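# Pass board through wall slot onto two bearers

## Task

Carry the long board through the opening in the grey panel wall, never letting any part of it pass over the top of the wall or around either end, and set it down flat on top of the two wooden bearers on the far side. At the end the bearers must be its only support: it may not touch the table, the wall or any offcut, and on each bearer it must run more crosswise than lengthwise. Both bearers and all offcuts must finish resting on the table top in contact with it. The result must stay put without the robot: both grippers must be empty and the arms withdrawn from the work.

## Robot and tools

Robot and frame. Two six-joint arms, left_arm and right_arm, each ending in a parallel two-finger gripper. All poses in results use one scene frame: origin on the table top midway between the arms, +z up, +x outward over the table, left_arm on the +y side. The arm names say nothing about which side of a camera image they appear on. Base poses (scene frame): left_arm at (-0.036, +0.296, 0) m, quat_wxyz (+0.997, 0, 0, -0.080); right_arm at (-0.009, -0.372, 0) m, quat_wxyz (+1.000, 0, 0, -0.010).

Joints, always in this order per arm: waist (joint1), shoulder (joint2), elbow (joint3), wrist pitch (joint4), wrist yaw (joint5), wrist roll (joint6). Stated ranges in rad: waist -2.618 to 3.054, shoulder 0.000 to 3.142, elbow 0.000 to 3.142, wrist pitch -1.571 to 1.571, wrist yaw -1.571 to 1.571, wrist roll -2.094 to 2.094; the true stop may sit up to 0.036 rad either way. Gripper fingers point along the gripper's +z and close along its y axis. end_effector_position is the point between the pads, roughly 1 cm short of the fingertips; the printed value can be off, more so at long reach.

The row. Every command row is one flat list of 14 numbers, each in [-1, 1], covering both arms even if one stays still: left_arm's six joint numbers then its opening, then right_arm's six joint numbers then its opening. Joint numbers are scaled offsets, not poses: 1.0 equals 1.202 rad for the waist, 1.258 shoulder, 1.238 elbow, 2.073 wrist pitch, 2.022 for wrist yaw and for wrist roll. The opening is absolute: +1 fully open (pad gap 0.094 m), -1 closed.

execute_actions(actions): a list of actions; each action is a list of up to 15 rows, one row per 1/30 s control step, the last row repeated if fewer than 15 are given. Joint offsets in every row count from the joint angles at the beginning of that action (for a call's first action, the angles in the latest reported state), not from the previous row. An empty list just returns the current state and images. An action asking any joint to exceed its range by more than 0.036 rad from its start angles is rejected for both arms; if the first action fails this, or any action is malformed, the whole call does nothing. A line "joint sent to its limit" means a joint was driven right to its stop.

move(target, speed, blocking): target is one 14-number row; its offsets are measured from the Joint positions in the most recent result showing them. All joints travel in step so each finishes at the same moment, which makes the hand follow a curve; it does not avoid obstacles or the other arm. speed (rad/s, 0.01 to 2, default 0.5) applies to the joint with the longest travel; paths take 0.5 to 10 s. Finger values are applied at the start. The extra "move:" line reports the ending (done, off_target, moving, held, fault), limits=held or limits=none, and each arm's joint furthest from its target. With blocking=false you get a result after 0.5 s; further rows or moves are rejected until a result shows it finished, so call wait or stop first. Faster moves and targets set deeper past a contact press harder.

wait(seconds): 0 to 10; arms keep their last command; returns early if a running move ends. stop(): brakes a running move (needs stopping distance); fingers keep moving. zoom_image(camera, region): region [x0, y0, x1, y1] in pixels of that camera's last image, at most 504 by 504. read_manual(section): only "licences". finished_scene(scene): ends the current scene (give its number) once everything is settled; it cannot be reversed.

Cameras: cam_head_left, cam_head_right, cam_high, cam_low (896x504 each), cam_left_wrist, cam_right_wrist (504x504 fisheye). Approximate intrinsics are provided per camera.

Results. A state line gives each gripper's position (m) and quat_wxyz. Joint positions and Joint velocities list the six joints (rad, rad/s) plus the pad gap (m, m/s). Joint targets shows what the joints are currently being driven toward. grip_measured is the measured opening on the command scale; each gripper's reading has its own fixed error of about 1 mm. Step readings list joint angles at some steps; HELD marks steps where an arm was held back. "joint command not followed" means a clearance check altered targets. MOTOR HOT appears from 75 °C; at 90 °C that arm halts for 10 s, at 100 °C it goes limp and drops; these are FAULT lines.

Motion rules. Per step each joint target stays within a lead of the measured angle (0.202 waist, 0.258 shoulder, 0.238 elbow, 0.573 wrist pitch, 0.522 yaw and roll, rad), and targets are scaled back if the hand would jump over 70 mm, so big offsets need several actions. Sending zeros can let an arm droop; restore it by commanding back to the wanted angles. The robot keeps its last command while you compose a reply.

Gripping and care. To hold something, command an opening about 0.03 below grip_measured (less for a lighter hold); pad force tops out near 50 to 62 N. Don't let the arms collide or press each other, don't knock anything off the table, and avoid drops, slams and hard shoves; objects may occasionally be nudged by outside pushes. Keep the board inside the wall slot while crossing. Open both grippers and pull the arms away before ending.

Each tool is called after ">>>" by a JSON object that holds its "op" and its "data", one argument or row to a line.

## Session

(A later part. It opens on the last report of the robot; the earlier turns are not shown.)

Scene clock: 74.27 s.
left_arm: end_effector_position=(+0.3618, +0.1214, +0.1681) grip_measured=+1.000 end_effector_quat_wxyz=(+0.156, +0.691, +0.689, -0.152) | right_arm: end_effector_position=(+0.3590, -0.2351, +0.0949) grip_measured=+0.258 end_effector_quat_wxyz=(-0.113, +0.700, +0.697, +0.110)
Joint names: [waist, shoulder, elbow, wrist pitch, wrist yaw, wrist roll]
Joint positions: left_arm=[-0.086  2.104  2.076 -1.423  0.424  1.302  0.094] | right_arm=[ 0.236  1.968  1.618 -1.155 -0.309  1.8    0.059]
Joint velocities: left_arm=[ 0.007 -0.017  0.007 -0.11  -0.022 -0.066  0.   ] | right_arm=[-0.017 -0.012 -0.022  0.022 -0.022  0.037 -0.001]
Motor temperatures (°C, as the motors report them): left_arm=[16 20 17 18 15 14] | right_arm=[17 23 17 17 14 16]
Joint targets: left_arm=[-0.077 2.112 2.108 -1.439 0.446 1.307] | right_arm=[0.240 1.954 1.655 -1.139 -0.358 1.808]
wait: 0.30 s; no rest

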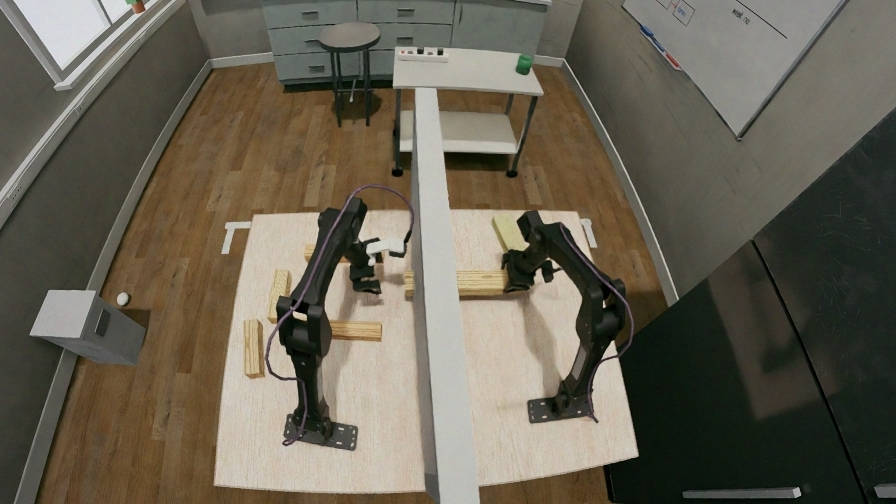

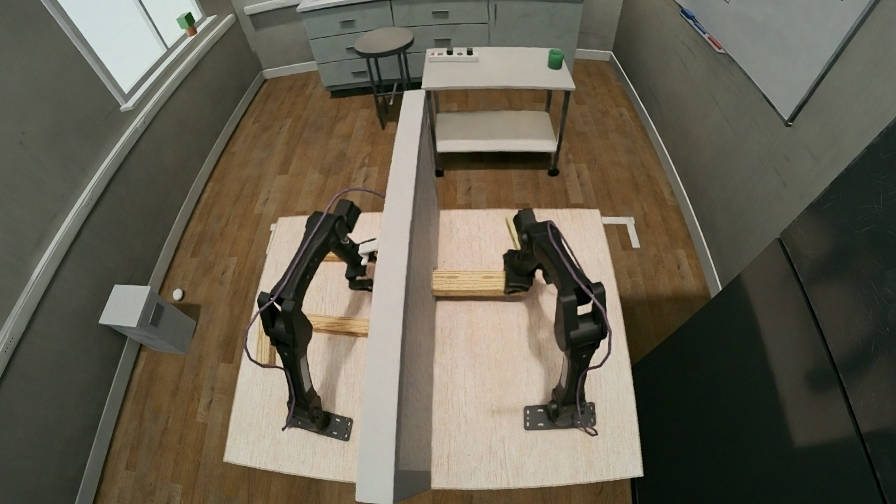

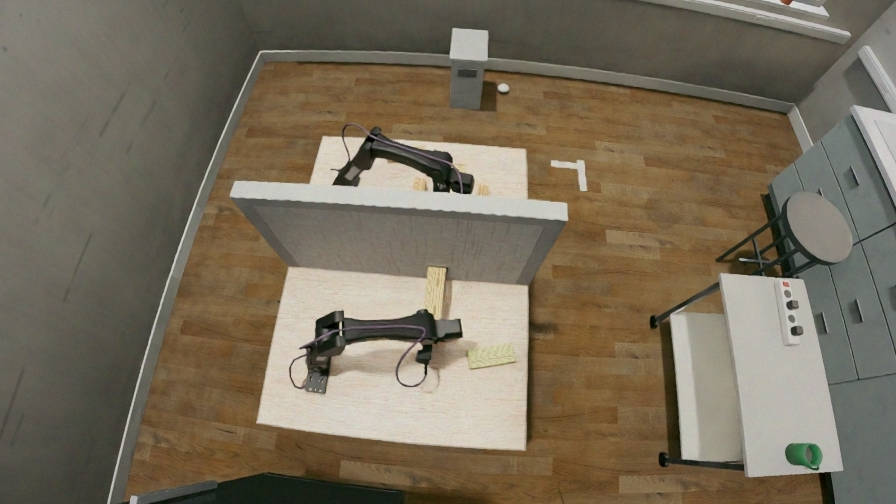

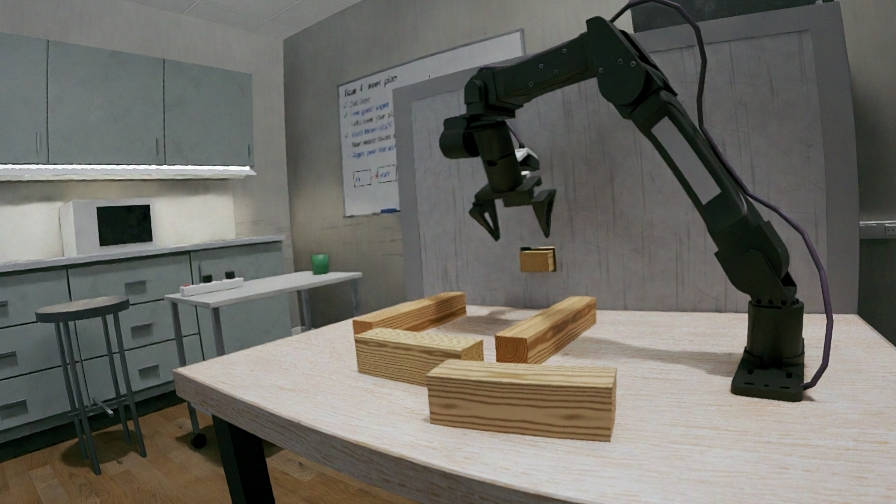

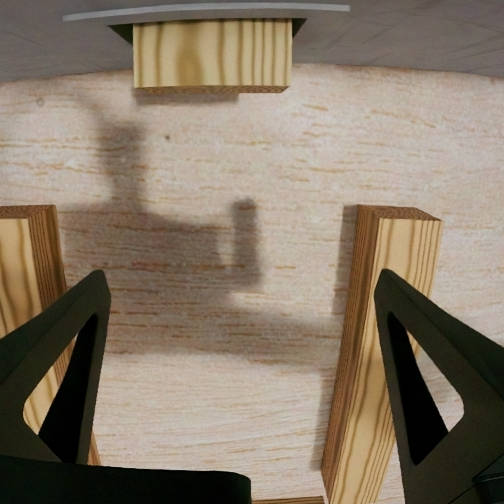

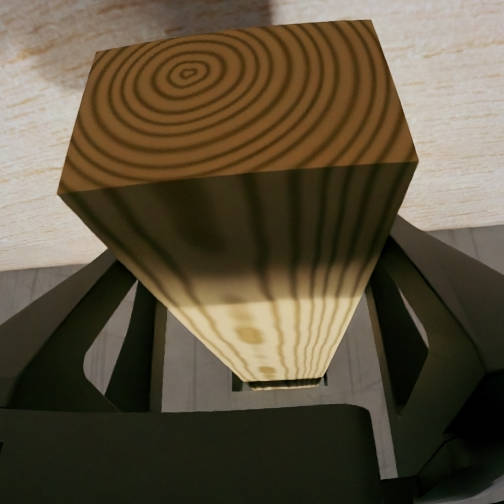

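>>> {"op": "execute_actions", "data": {
  "actions": [
    [[0.0075,0.0064,0.0258,-0.0077,0.0109,0.0025,1,0.012,0.00715,0.04523,0.00836,-0.02423,0.00753,0.22],[0.0075,0.0064,0.0258,-0.0077,0.0109,0.0025,1,0.01669,0.00914,0.05008,0.00901,-0.02423,0.01111,0.22],[0.0075,0.0064,0.0258,-0.0077,0.0109,0.0025,1,0.02137,0.01113,0.05493,0.00965,-0.02423,0.01468,0.22],[0.0075,0.0064,0.0258,-0.0077,0.0109,0.0025,1,0.02606,0.01312,0.05977,0.01029,-0.02423,0.01826,0.22],[0.0075,0.0064,0.0258,-0.0077,0.0109,0.0025,1,0.03074,0.0151,0.06462,0.01094,-0.02423,0.02183,0.22],[0.0075,0.0064,0.0258,-0.0077,0.0109,0.0025,1,0.03543,0.0151,0.06462,0.01158,-0.02423,0.0254,0.22],[0.0075,0.0064,0.0258,-0.0077,0.0109,0.0025,1,0.04011,0.0151,0.06462,0.01222,-0.02423,0.02898,0.22],[0.0075,0.0064,0.0258,-0.0077,0.0109,0.0025,1,0.0448,0.0151,0.06462,0.01287,-0.02423,0.03255,0.22],[0.0075,0.0064,0.0258,-0.0077,0.0109,0.0025,1,0.04948,0.0151,0.06462,0.01351,-0.02423,0.03613,0.22],[0.0075,0.0064,0.0258,-0.0077,0.0109,0.0025,1,0.05417,0.0151,0.06462,0.01415,-0.02423,0.0397,0.22],[0.0075,0.0064,0.0258,-0.0077,0.0109,0.0025,1,0.05885,0.0151,0.06462,0.0148,-0.02423,0.04327,0.22],[0.0075,0.0064,0.0258,-0.0077,0.0109,0.0025,1,0.06354,0.0151,0.06462,0.01544,-0.02423,0.04327,0.22],[0.0075,0.0064,0.0258,-0.0077,0.0109,0.0025,1,0.06822,0.0151,0.06462,0.01544,-0.02423,0.04327,0.22]]
  ]
}}

>>> {"op": "wait", "data": {
  "seconds": 0.3
}}

>>> {"op": "zoom_image", "data": {
  "camera": "cam_right_wrist",
  "region": [160, 300, 400, 420]
}}

>>> {"op": "zoom_image", "data": {
  "camera": "cam_low",
  "region": [460, 210, 610, 310]
}}

Scene clock: 76.37 s.
left_arm: end_effector_position=(+0.3618, +0.1214, +0.1681) grip_measured=+1.000 end_effector_quat_wxyz=(+0.156, +0.691, +0.689, -0.152) | right_arm: end_effector_position=(+0.3592, -0.2053, +0.0950) grip_measured=+0.258 end_effector_quat_wxyz=(-0.114, +0.697, +0.699, +0.110)
Joint names: [waist, shoulder, elbow, wrist pitch, wrist yaw, wrist roll]
Joint positions: left_arm=[-0.086  2.104  2.076 -1.423  0.424  1.302  0.094] | right_arm=[ 0.31   1.994  1.654 -1.143 -0.306  1.87   0.059]
Joint velocities: left_arm=[ 0.002  0.007 -0.012  0.007  0.037  0.066  0.   ] | right_arm=[ 0.12  -0.007 -0.012  0.037  0.051  0.081  0.001]
Motor temperatures (°C, as the motors report them): left_arm=[16 20 18 18 15 14] | right_arm=[17 23 17 17 14 16]
Joint targets: left_arm=[-0.077 2.112 2.108 -1.439 0.446 1.307] | right_arm=[0.318 1.987 1.698 -1.123 -0.358 1.888]
Step readings (joint positions):
0: left_arm=[-0.086 2.104 2.076 -1.423 0.424 1.302] | right_arm=[0.236 1.968 1.618 -1.155 -0.309 1.802]
1: left_arm=[-0.086 2.104 2.076 -1.423 0.424 1.302] | right_arm=[0.236 1.970 1.620 -1.156 -0.309 1.803]
2: left_arm=[-0.086 2.104 2.076 -1.423 0.424 1.302] | right_arm=[0.238 1.973 1.625 -1.156 -0.309 1.805]
4: left_arm=[-0.086 2.104 2.076 -1.423 0.424 1.302] | right_arm=[0.244 1.983 1.637 -1.155 -0.307 1.812]
8: left_arm=[-0.086 2.104 2.076 -1.423 0.424 1.302] | right_arm=[0.268 1.994 1.652 -1.146 -0.306 1.835]
15: Joint positions above

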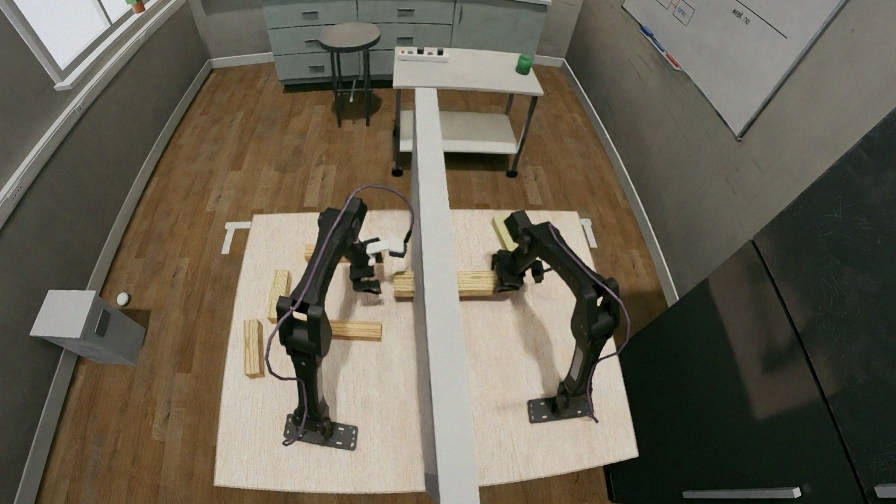

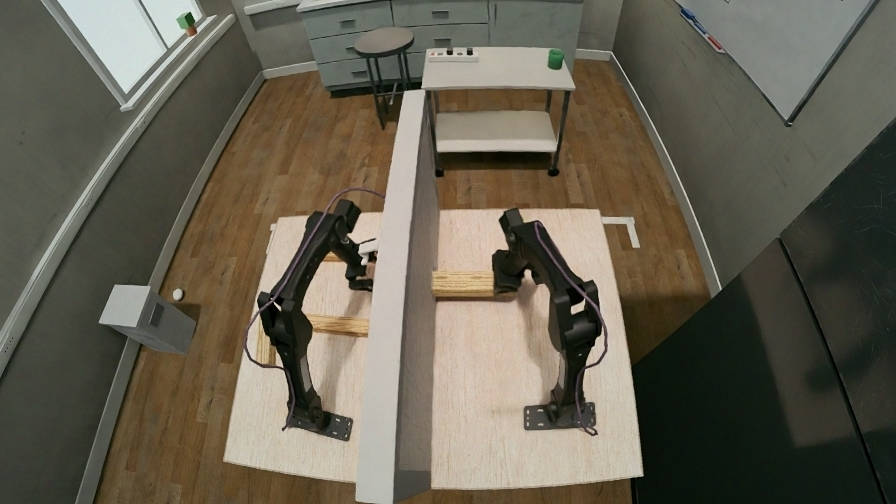

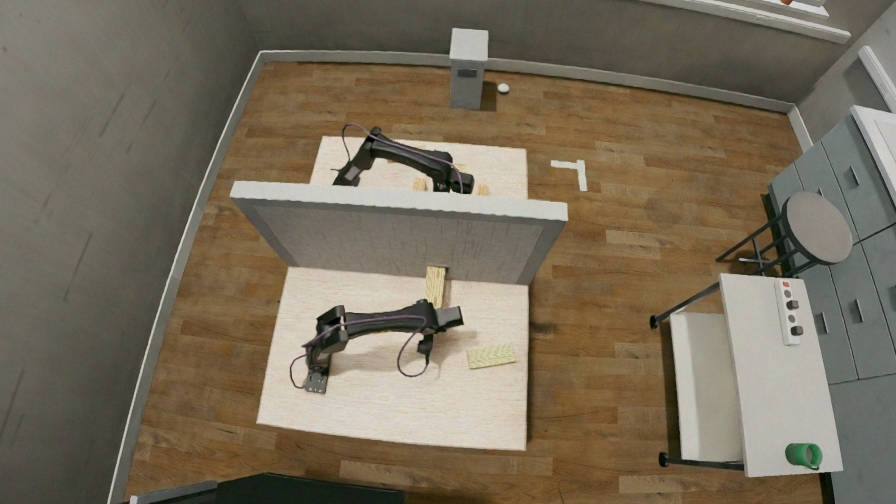

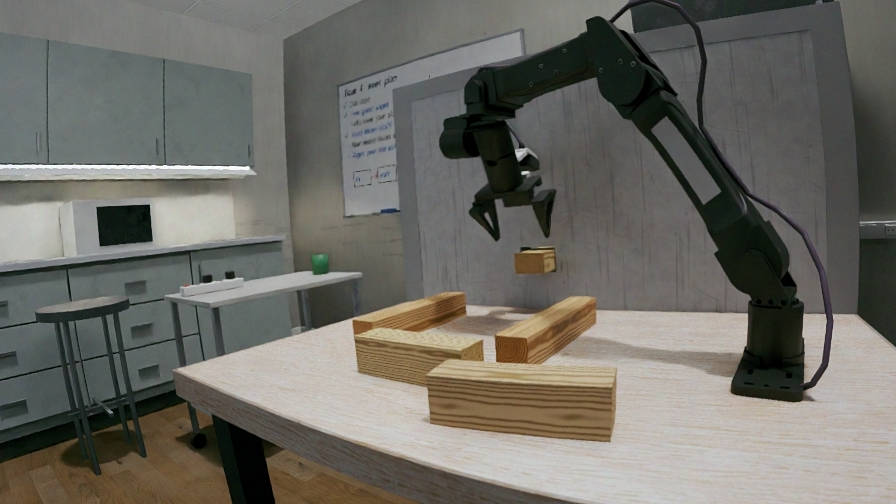

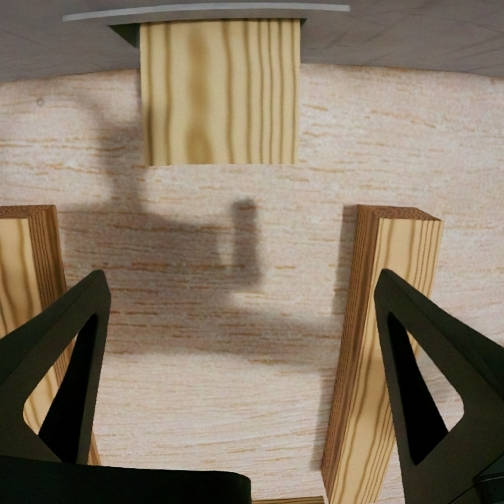

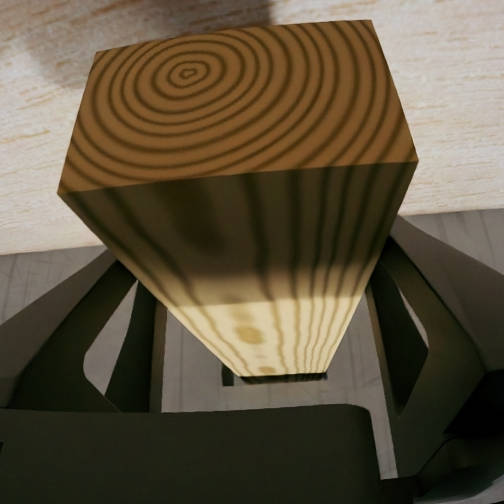

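Scene clock: 76.67 s.
left_arm: end_effector_position=(+0.3618, +0.1214, +0.1681) grip_measured=+1.000 end_effector_quat_wxyz=(+0.156, +0.691, +0.689, -0.152) | right_arm: end_effector_position=(+0.3586, -0.2038, +0.0950) grip_measured=+0.258 end_effector_quat_wxyz=(-0.115, +0.699, +0.697, +0.110)
Joint names: [waist, shoulder, elbow, wrist pitch, wrist yaw, wrist roll]
Joint positions: left_arm=[-0.086  2.104  2.076 -1.423  0.424  1.302  0.094] | right_arm=[ 0.314  1.994  1.654 -1.142 -0.306  1.88   0.059]
Joint velocities: left_arm=[ 0.007  0.022  0.007  0.007 -0.051 -0.081  0.   ] | right_arm=[ 0.022 -0.012  0.007 -0.095  0.066  0.051 -0.001]
Motor temperatures (°C, as the motors report them): left_arm=[16 20 18 18 15 14] | right_arm=[17 23 17 17 14 16]
Joint targets: left_arm=[-0.077 2.112 2.108 -1.439 0.446 1.307] | right_arm=[0.318 1.987 1.698 -1.123 -0.358 1.888]
wait: 0.30 s; no rest

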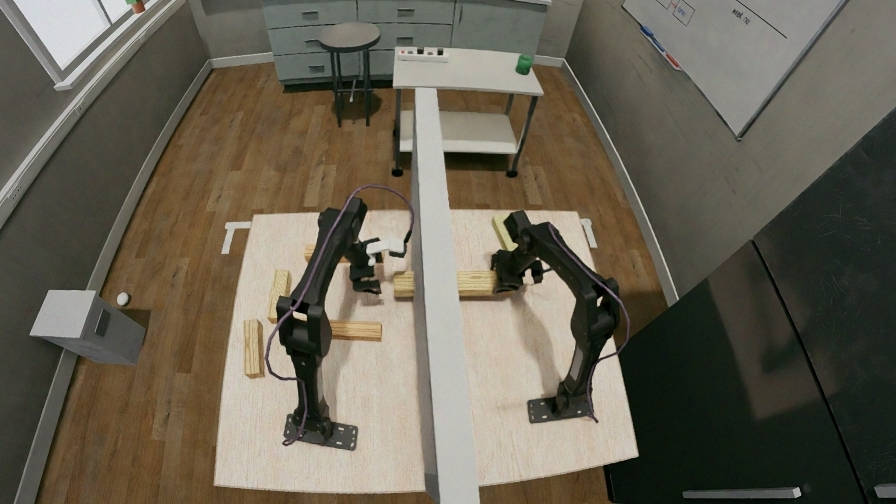

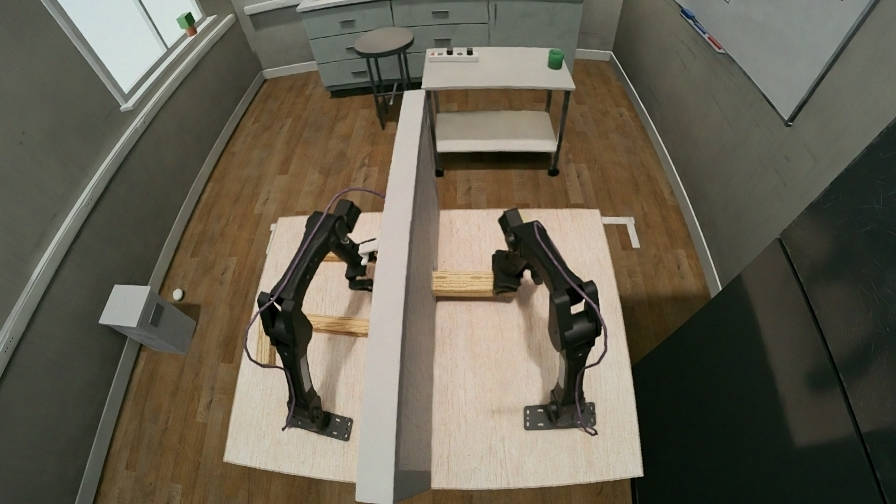

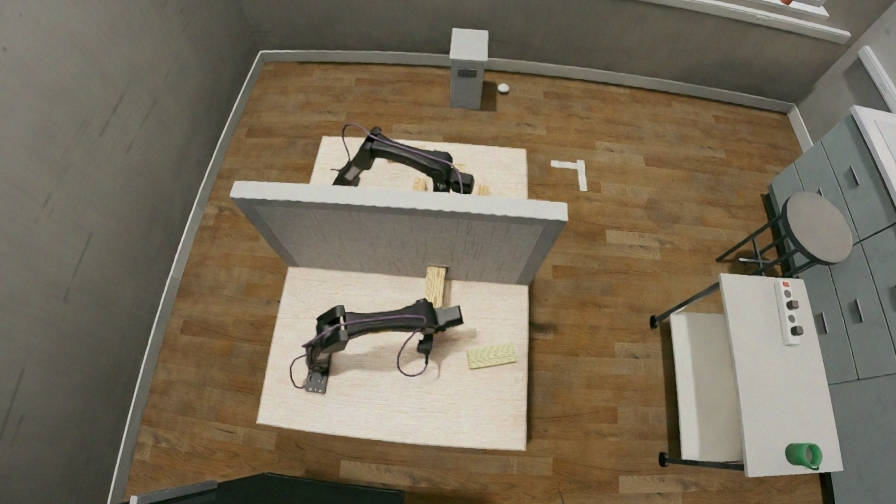

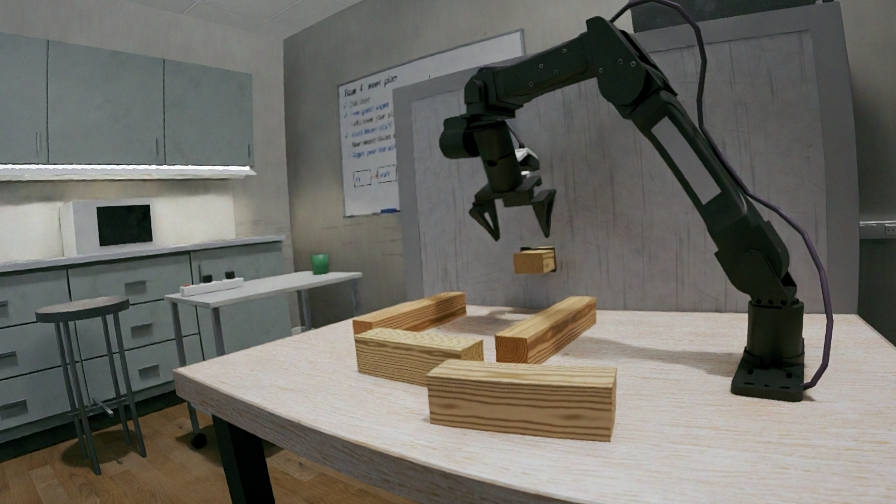

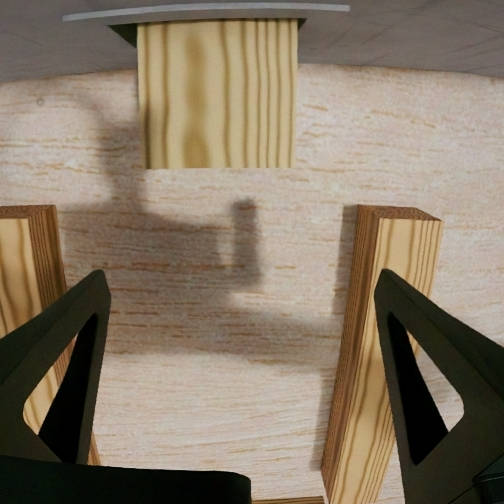

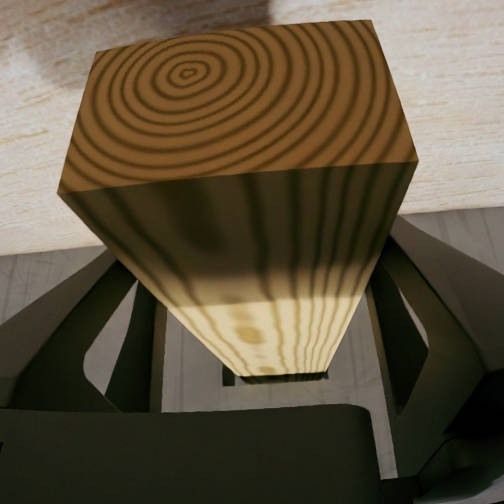

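Region (160, 300, 400, 420) of cam_right_wrist's 504x504 image, scaled by 2.100, with more detail than that image has.

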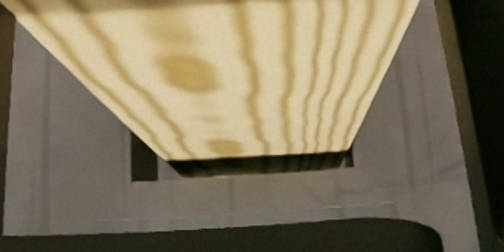

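Region (460, 210, 610, 310) of cam_low's 896x504 image, scaled by 3.360, with more detail than that image has.

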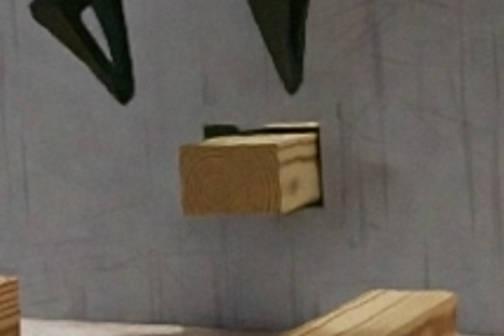

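>>> {"op": "execute_actions", "data": {
  "actions": []
}}

Scene clock: 77.47 s.
left_arm: end_effector_position=(+0.3618, +0.1214, +0.1681) grip_measured=+1.000 end_effector_quat_wxyz=(+0.156, +0.691, +0.689, -0.152) | right_arm: end_effector_position=(+0.3586, -0.2038, +0.0950) grip_measured=+0.258 end_effector_quat_wxyz=(-0.115, +0.699, +0.697, +0.110)
Joint names: [waist, shoulder, elbow, wrist pitch, wrist yaw, wrist roll]
Joint positions: left_arm=[-0.086  2.104  2.076 -1.423  0.424  1.302  0.094] | right_arm=[ 0.314  1.994  1.654 -1.142 -0.306  1.881  0.059]
Joint velocities: left_arm=[-0.002 -0.002 -0.002 -0.022  0.007 -0.037  0.   ] | right_arm=[-0.002  0.017  0.012  0.066 -0.007 -0.007  0.001]
Motor temperatures (°C, as the motors report them): left_arm=[16 20 18 18 15 14] | right_arm=[17 23 17 17 14 16]
Joint targets: left_arm=[-0.077 2.112 2.108 -1.439 0.446 1.307] | right_arm=[0.318 1.987 1.698 -1.123 -0.358 1.888]

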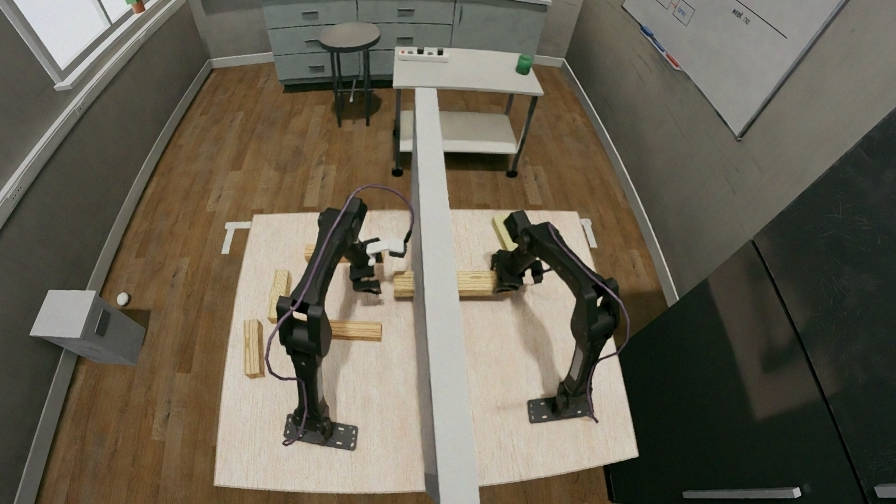

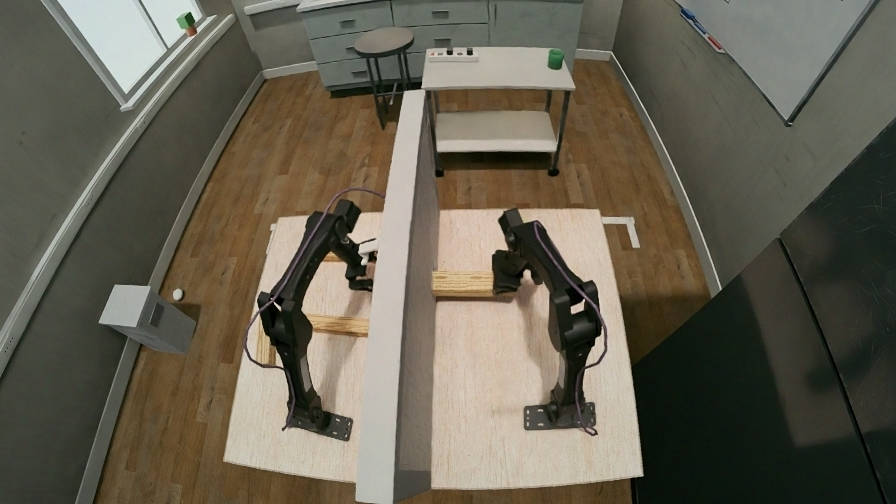

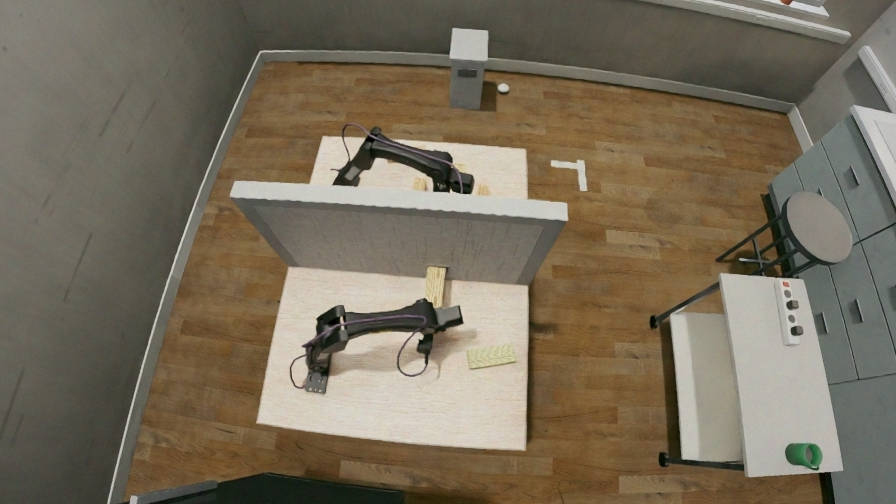

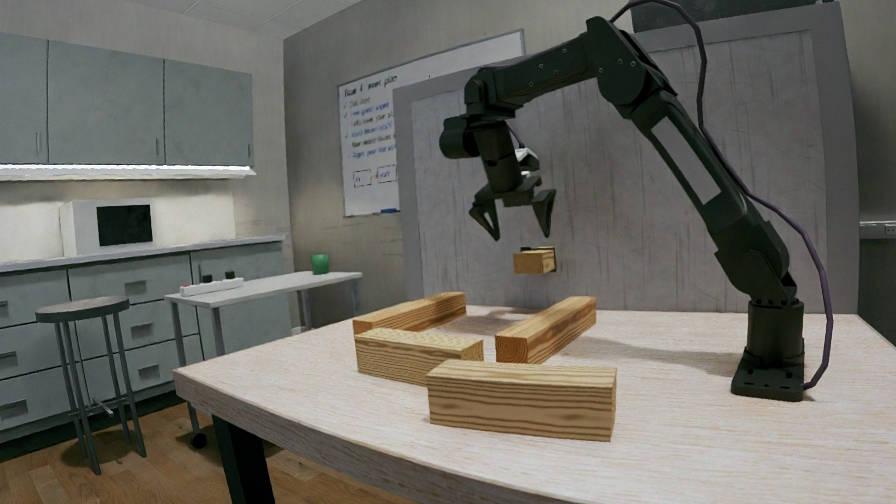

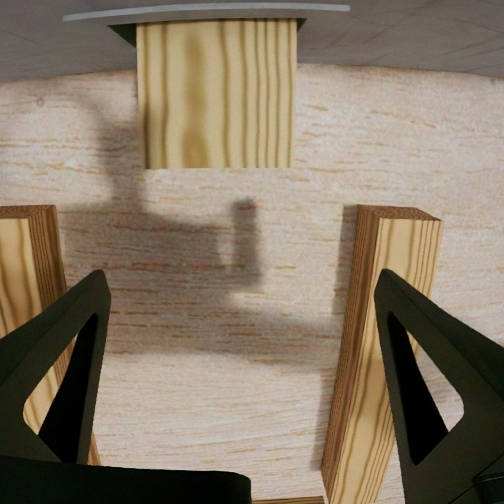

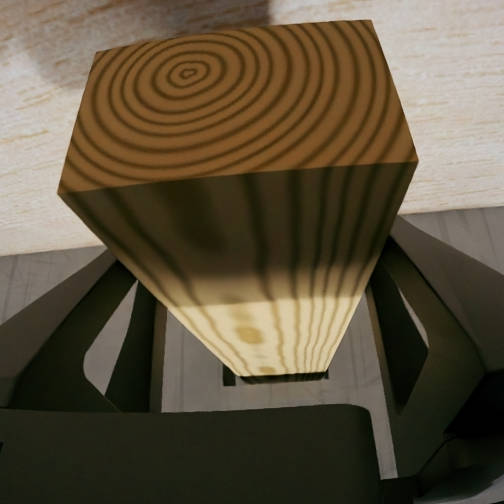

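>>> {"op": "execute_actions", "data": {
  "actions": [
    [
[0.0075,0.0064,0.0258,-0.0077,0.0109,0.0025,1, 0.0120,0.0072,0.0460,0.0094,-0.0253,0.0068,0.22],
[0.0075,0.0064,0.0258,-0.0077,0.0109,0.0025,1, 0.0162,0.0103,0.0524,0.0096,-0.0250,0.0101,0.22],
[0.0075,0.0064,0.0258,-0.0077,0.0109,0.0025,1, 0.0204,0.0134,0.0588,0.0098,-0.0246,0.0134,0.22],
[0.0075,0.0064,0.0258,-0.0077,0.0109,0.0025,1, 0.0247,0.0165,0.0652,0.0100,-0.0242,0.0167,0.22],
[0.0075,0.0064,0.0258,-0.0077,0.0109,0.0025,1, 0.0289,0.0196,0.0717,0.0103,-0.0238,0.0200,0.22],
[0.0075,0.0064,0.0258,-0.0077,0.0109,0.0025,1, 0.0331,0.0227,0.0781,0.0105,-0.0234,0.0233,0.22],
[0.0075,0.0064,0.0258,-0.0077,0.0109,0.0025,1, 0.0373,0.0258,0.0845,0.0107,-0.0230,0.0266,0.22],
[0.0075,0.0064,0.0258,-0.0077,0.0109,0.0025,1, 0.0415,0.0289,0.0909,0.0109,-0.0227,0.0300,0.22],
[0.0075,0.0064,0.0258,-0.0077,0.0109,0.0025,1, 0.0458,0.0289,0.0909,0.0111,-0.0223,0.0333,0.22],
[0.0075,0.0064,0.0258,-0.0077,0.0109,0.0025,1, 0.0500,0.0289,0.0909,0.0113,-0.0219,0.0366,0.22],
[0.0075,0.0064,0.0258,-0.0077,0.0109,0.0025,1, 0.0542,0.0289,0.0909,0.0116,-0.0215,0.0399,0.22],
[0.0075,0.0064,0.0258,-0.0077,0.0109,0.0025,1, 0.0584,0.0289,0.0909,0.0118,-0.0212,0.0399,0.22],
[0.0075,0.0064,0.0258,-0.0077,0.0109,0.0025,1, 0.0627,0.0289,0.0909,0.0118,-0.0208,0.0399,0.22]
]
  ]
}}

>>> {"op": "wait", "data": {
  "seconds": 0.3
}}

Scene clock: 78.83 s.
left_arm: end_effector_position=(+0.3618, +0.1214, +0.1681) grip_measured=+1.000 end_effector_quat_wxyz=(+0.156, +0.691, +0.689, -0.152) | right_arm: end_effector_position=(+0.3638, -0.1733, +0.0969) grip_measured=+0.258 end_effector_quat_wxyz=(-0.114, +0.696, +0.699, +0.115)
Joint names: [waist, shoulder, elbow, wrist pitch, wrist yaw, wrist roll]
Joint positions: left_arm=[-0.086  2.104  2.076 -1.423  0.424  1.302  0.094] | right_arm=[ 0.381  2.037  1.721 -1.136 -0.304  1.946  0.059]
Joint velocities: left_arm=[ 0.007  0.002 -0.012 -0.051 -0.007  0.007  0.   ] | right_arm=[ 0.11   0.002  0.017  0.051 -0.022  0.037 -0.001]
Motor temperatures (°C, as the motors report them): left_arm=[16 20 18 18 15 14] | right_arm=[17 23 17 17 14 16]
Joint targets: left_arm=[-0.077 2.112 2.108 -1.439 0.446 1.307] | right_arm=[0.390 2.030 1.766 -1.118 -0.349 1.962]
Step readings (joint positions):
0: left_arm=[-0.086 2.104 2.076 -1.423 0.424 1.302] | right_arm=[0.314 1.994 1.654 -1.142 -0.306 1.881]
1: left_arm=[-0.086 2.104 2.076 -1.423 0.424 1.302] | right_arm=[0.315 1.995 1.656 -1.143 -0.306 1.882]
2: left_arm=[-0.086 2.104 2.076 -1.423 0.424 1.302] | right_arm=[0.316 1.999 1.661 -1.144 -0.306 1.884]
4: left_arm=[-0.086 2.104 2.076 -1.423 0.424 1.302] | right_arm=[0.322 2.011 1.676 -1.143 -0.306 1.892]
8: left_arm=[-0.086 2.104 2.076 -1.423 0.424 1.302] | right_arm=[0.344 2.031 1.707 -1.141 -0.304 1.912]
15: Joint positions above

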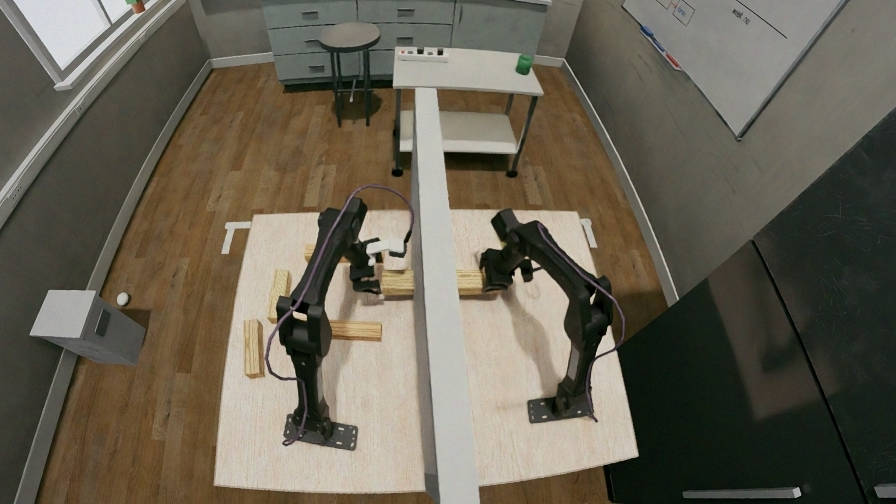

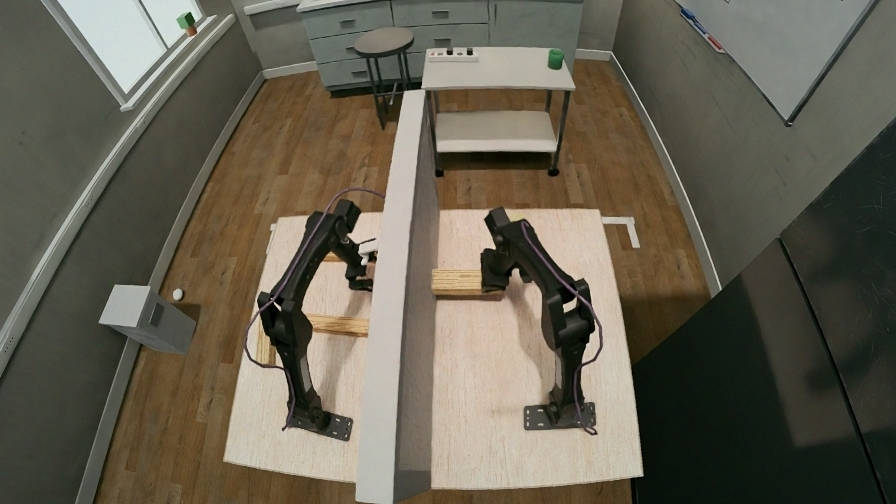

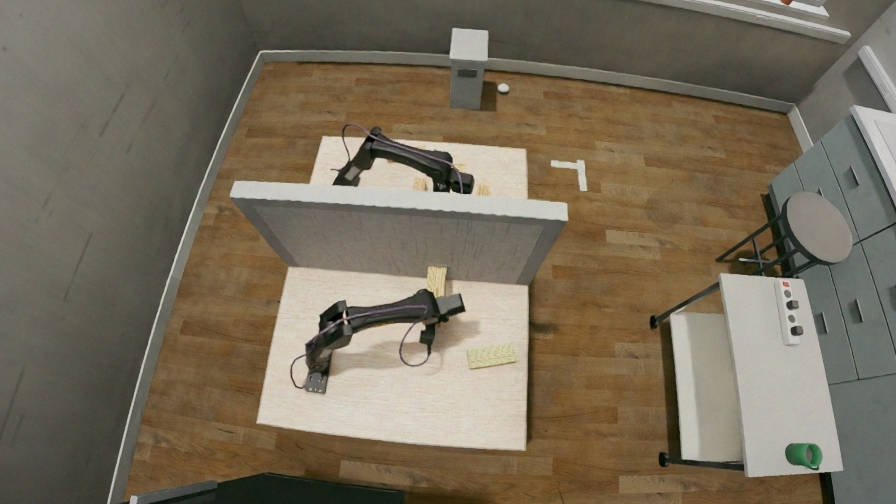

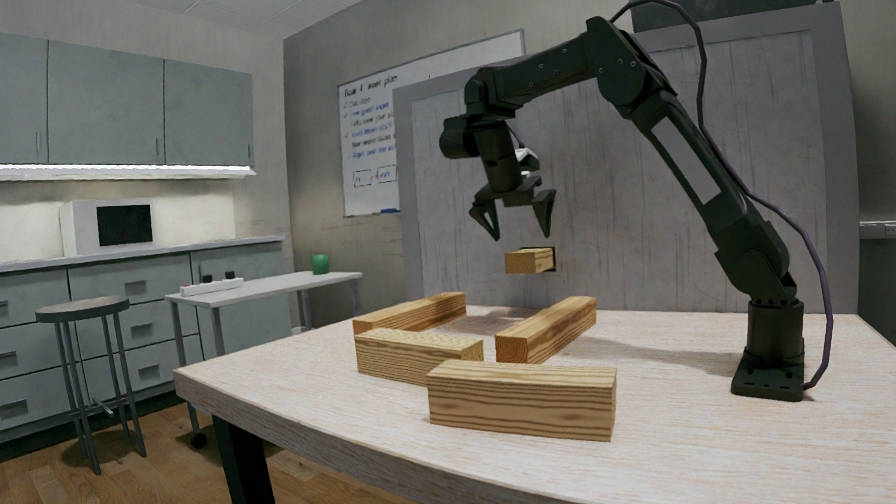

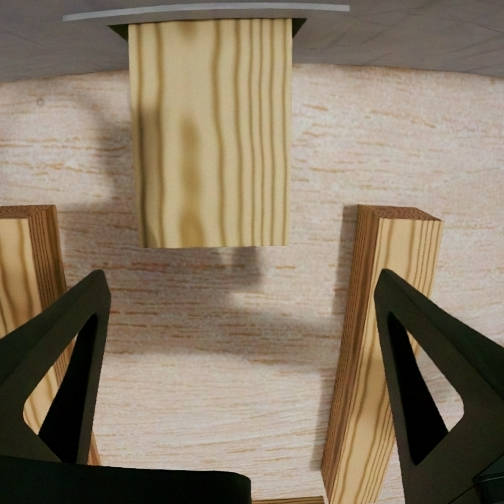

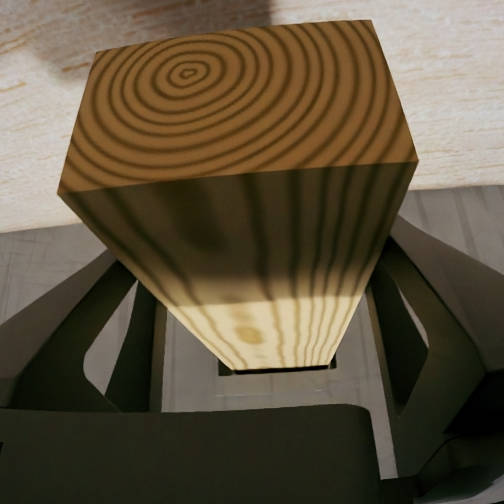

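Scene clock: 79.13 s.
left_arm: end_effector_position=(+0.3618, +0.1214, +0.1681) grip_measured=+1.000 end_effector_quat_wxyz=(+0.156, +0.691, +0.689, -0.152) | right_arm: end_effector_position=(+0.3629, -0.1718, +0.0968) grip_measured=+0.258 end_effector_quat_wxyz=(-0.115, +0.698, +0.698, +0.114)
Joint names: [waist, shoulder, elbow, wrist pitch, wrist yaw, wrist roll]
Joint positions: left_arm=[-0.086  2.104  2.076 -1.423  0.424  1.302  0.094] | right_arm=[ 0.386  2.037  1.721 -1.136 -0.303  1.954  0.059]
Joint velocities: left_arm=[ 0.007 -0.012  0.012 -0.022  0.037  0.051  0.   ] | right_arm=[-0.002 -0.017  0.012  0.007 -0.007 -0.007  0.   ]
Motor temperatures (°C, as the motors report them): left_arm=[16 20 18 18 15 14] | right_arm=[17 23 17 17 14 16]
Joint targets: left_arm=[-0.077 2.112 2.108 -1.439 0.446 1.307] | right_arm=[0.390 2.030 1.766 -1.118 -0.349 1.962]
wait: 0.30 s; no rest

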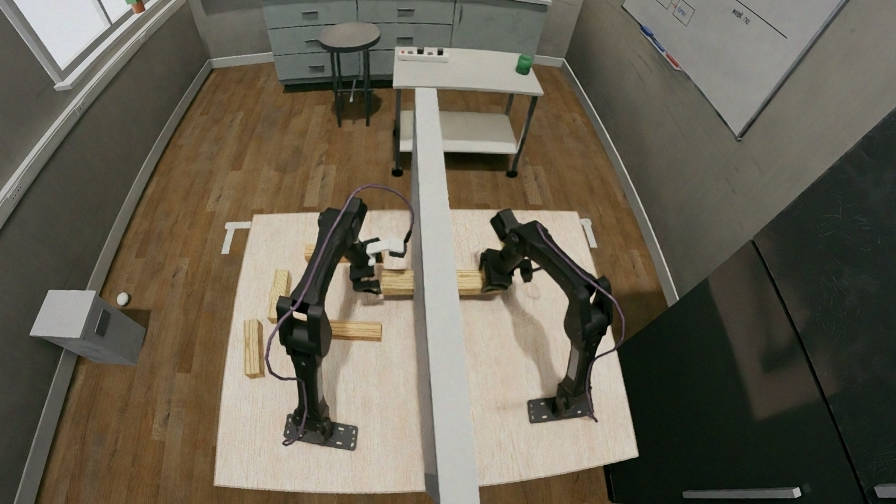

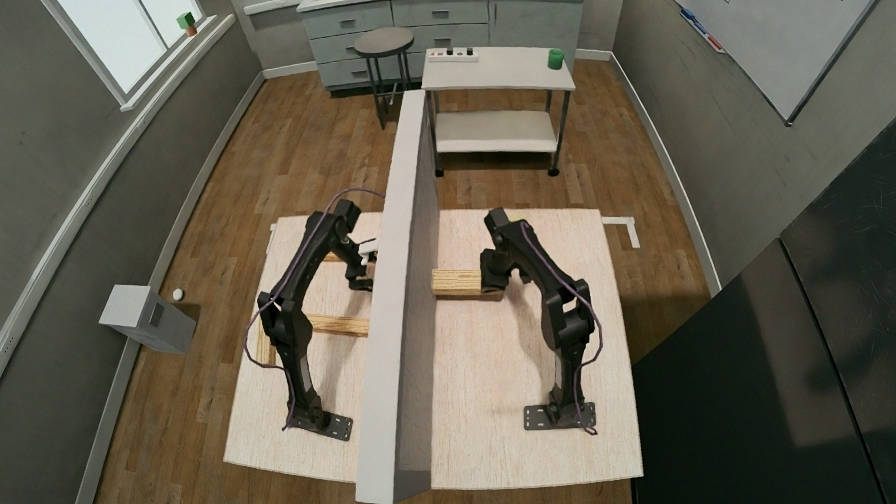

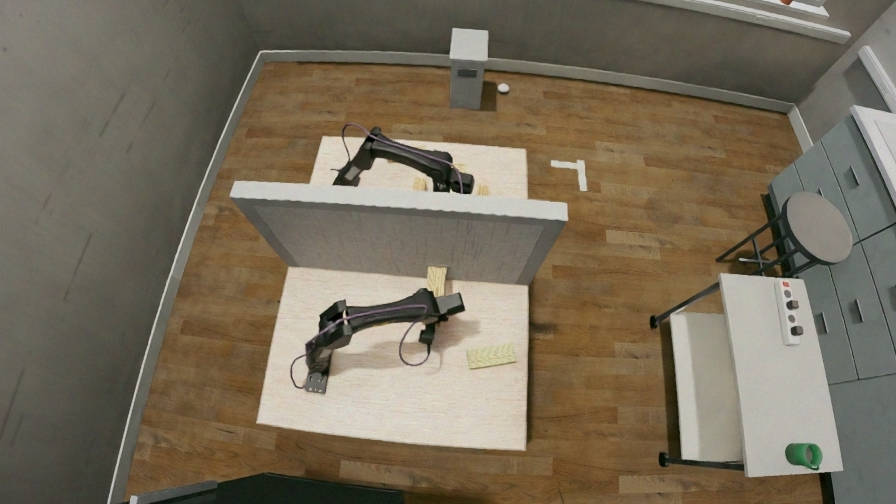

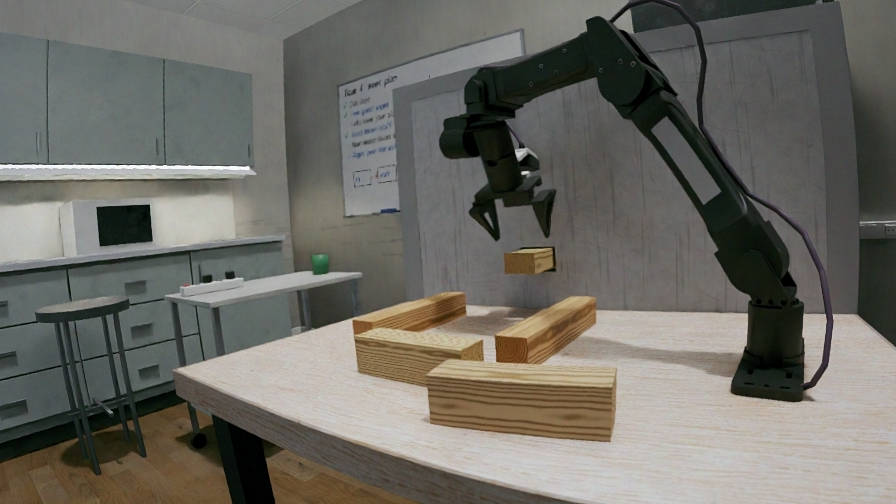

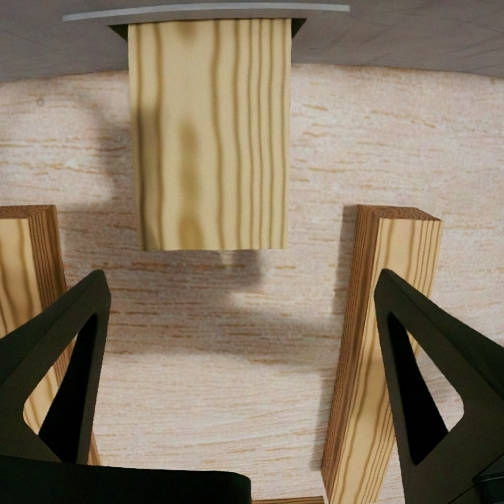

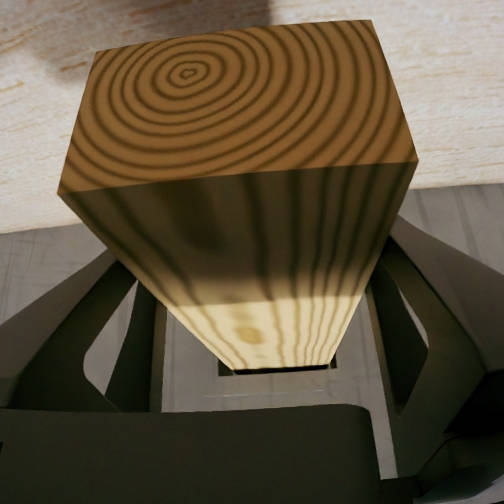

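>>> {"op": "zoom_image", "data": {
  "camera": "cam_right_wrist",
  "region": [160, 300, 400, 420]
}}

>>> {"op": "zoom_image", "data": {
  "camera": "cam_low",
  "region": [460, 210, 610, 310]
}}

>>> {"op": "zoom_image", "data": {
  "camera": "cam_left_wrist",
  "region": [80, 0, 340, 130]
}}

Region (160, 300, 400, 420) of cam_right_wrist's 504x504 image, scaled by 2.100, with more detail than that image has.

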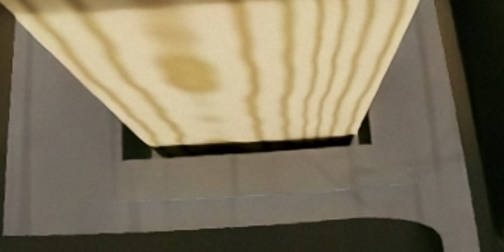

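Region (460, 210, 610, 310) of cam_low's 896x504 image, scaled by 3.360, with more detail than that image has.

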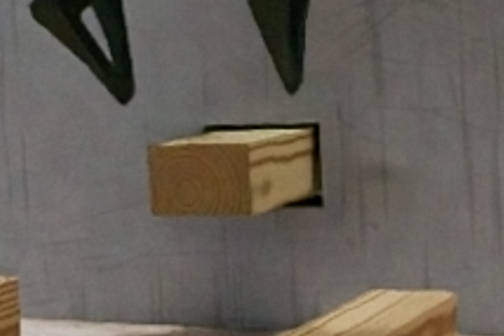

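Region (80, 0, 340, 130) of cam_left_wrist's 504x504 image, scaled by 1.938, with more detail than that image has.

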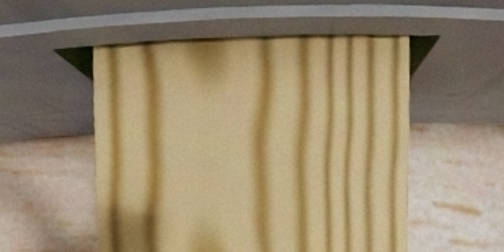

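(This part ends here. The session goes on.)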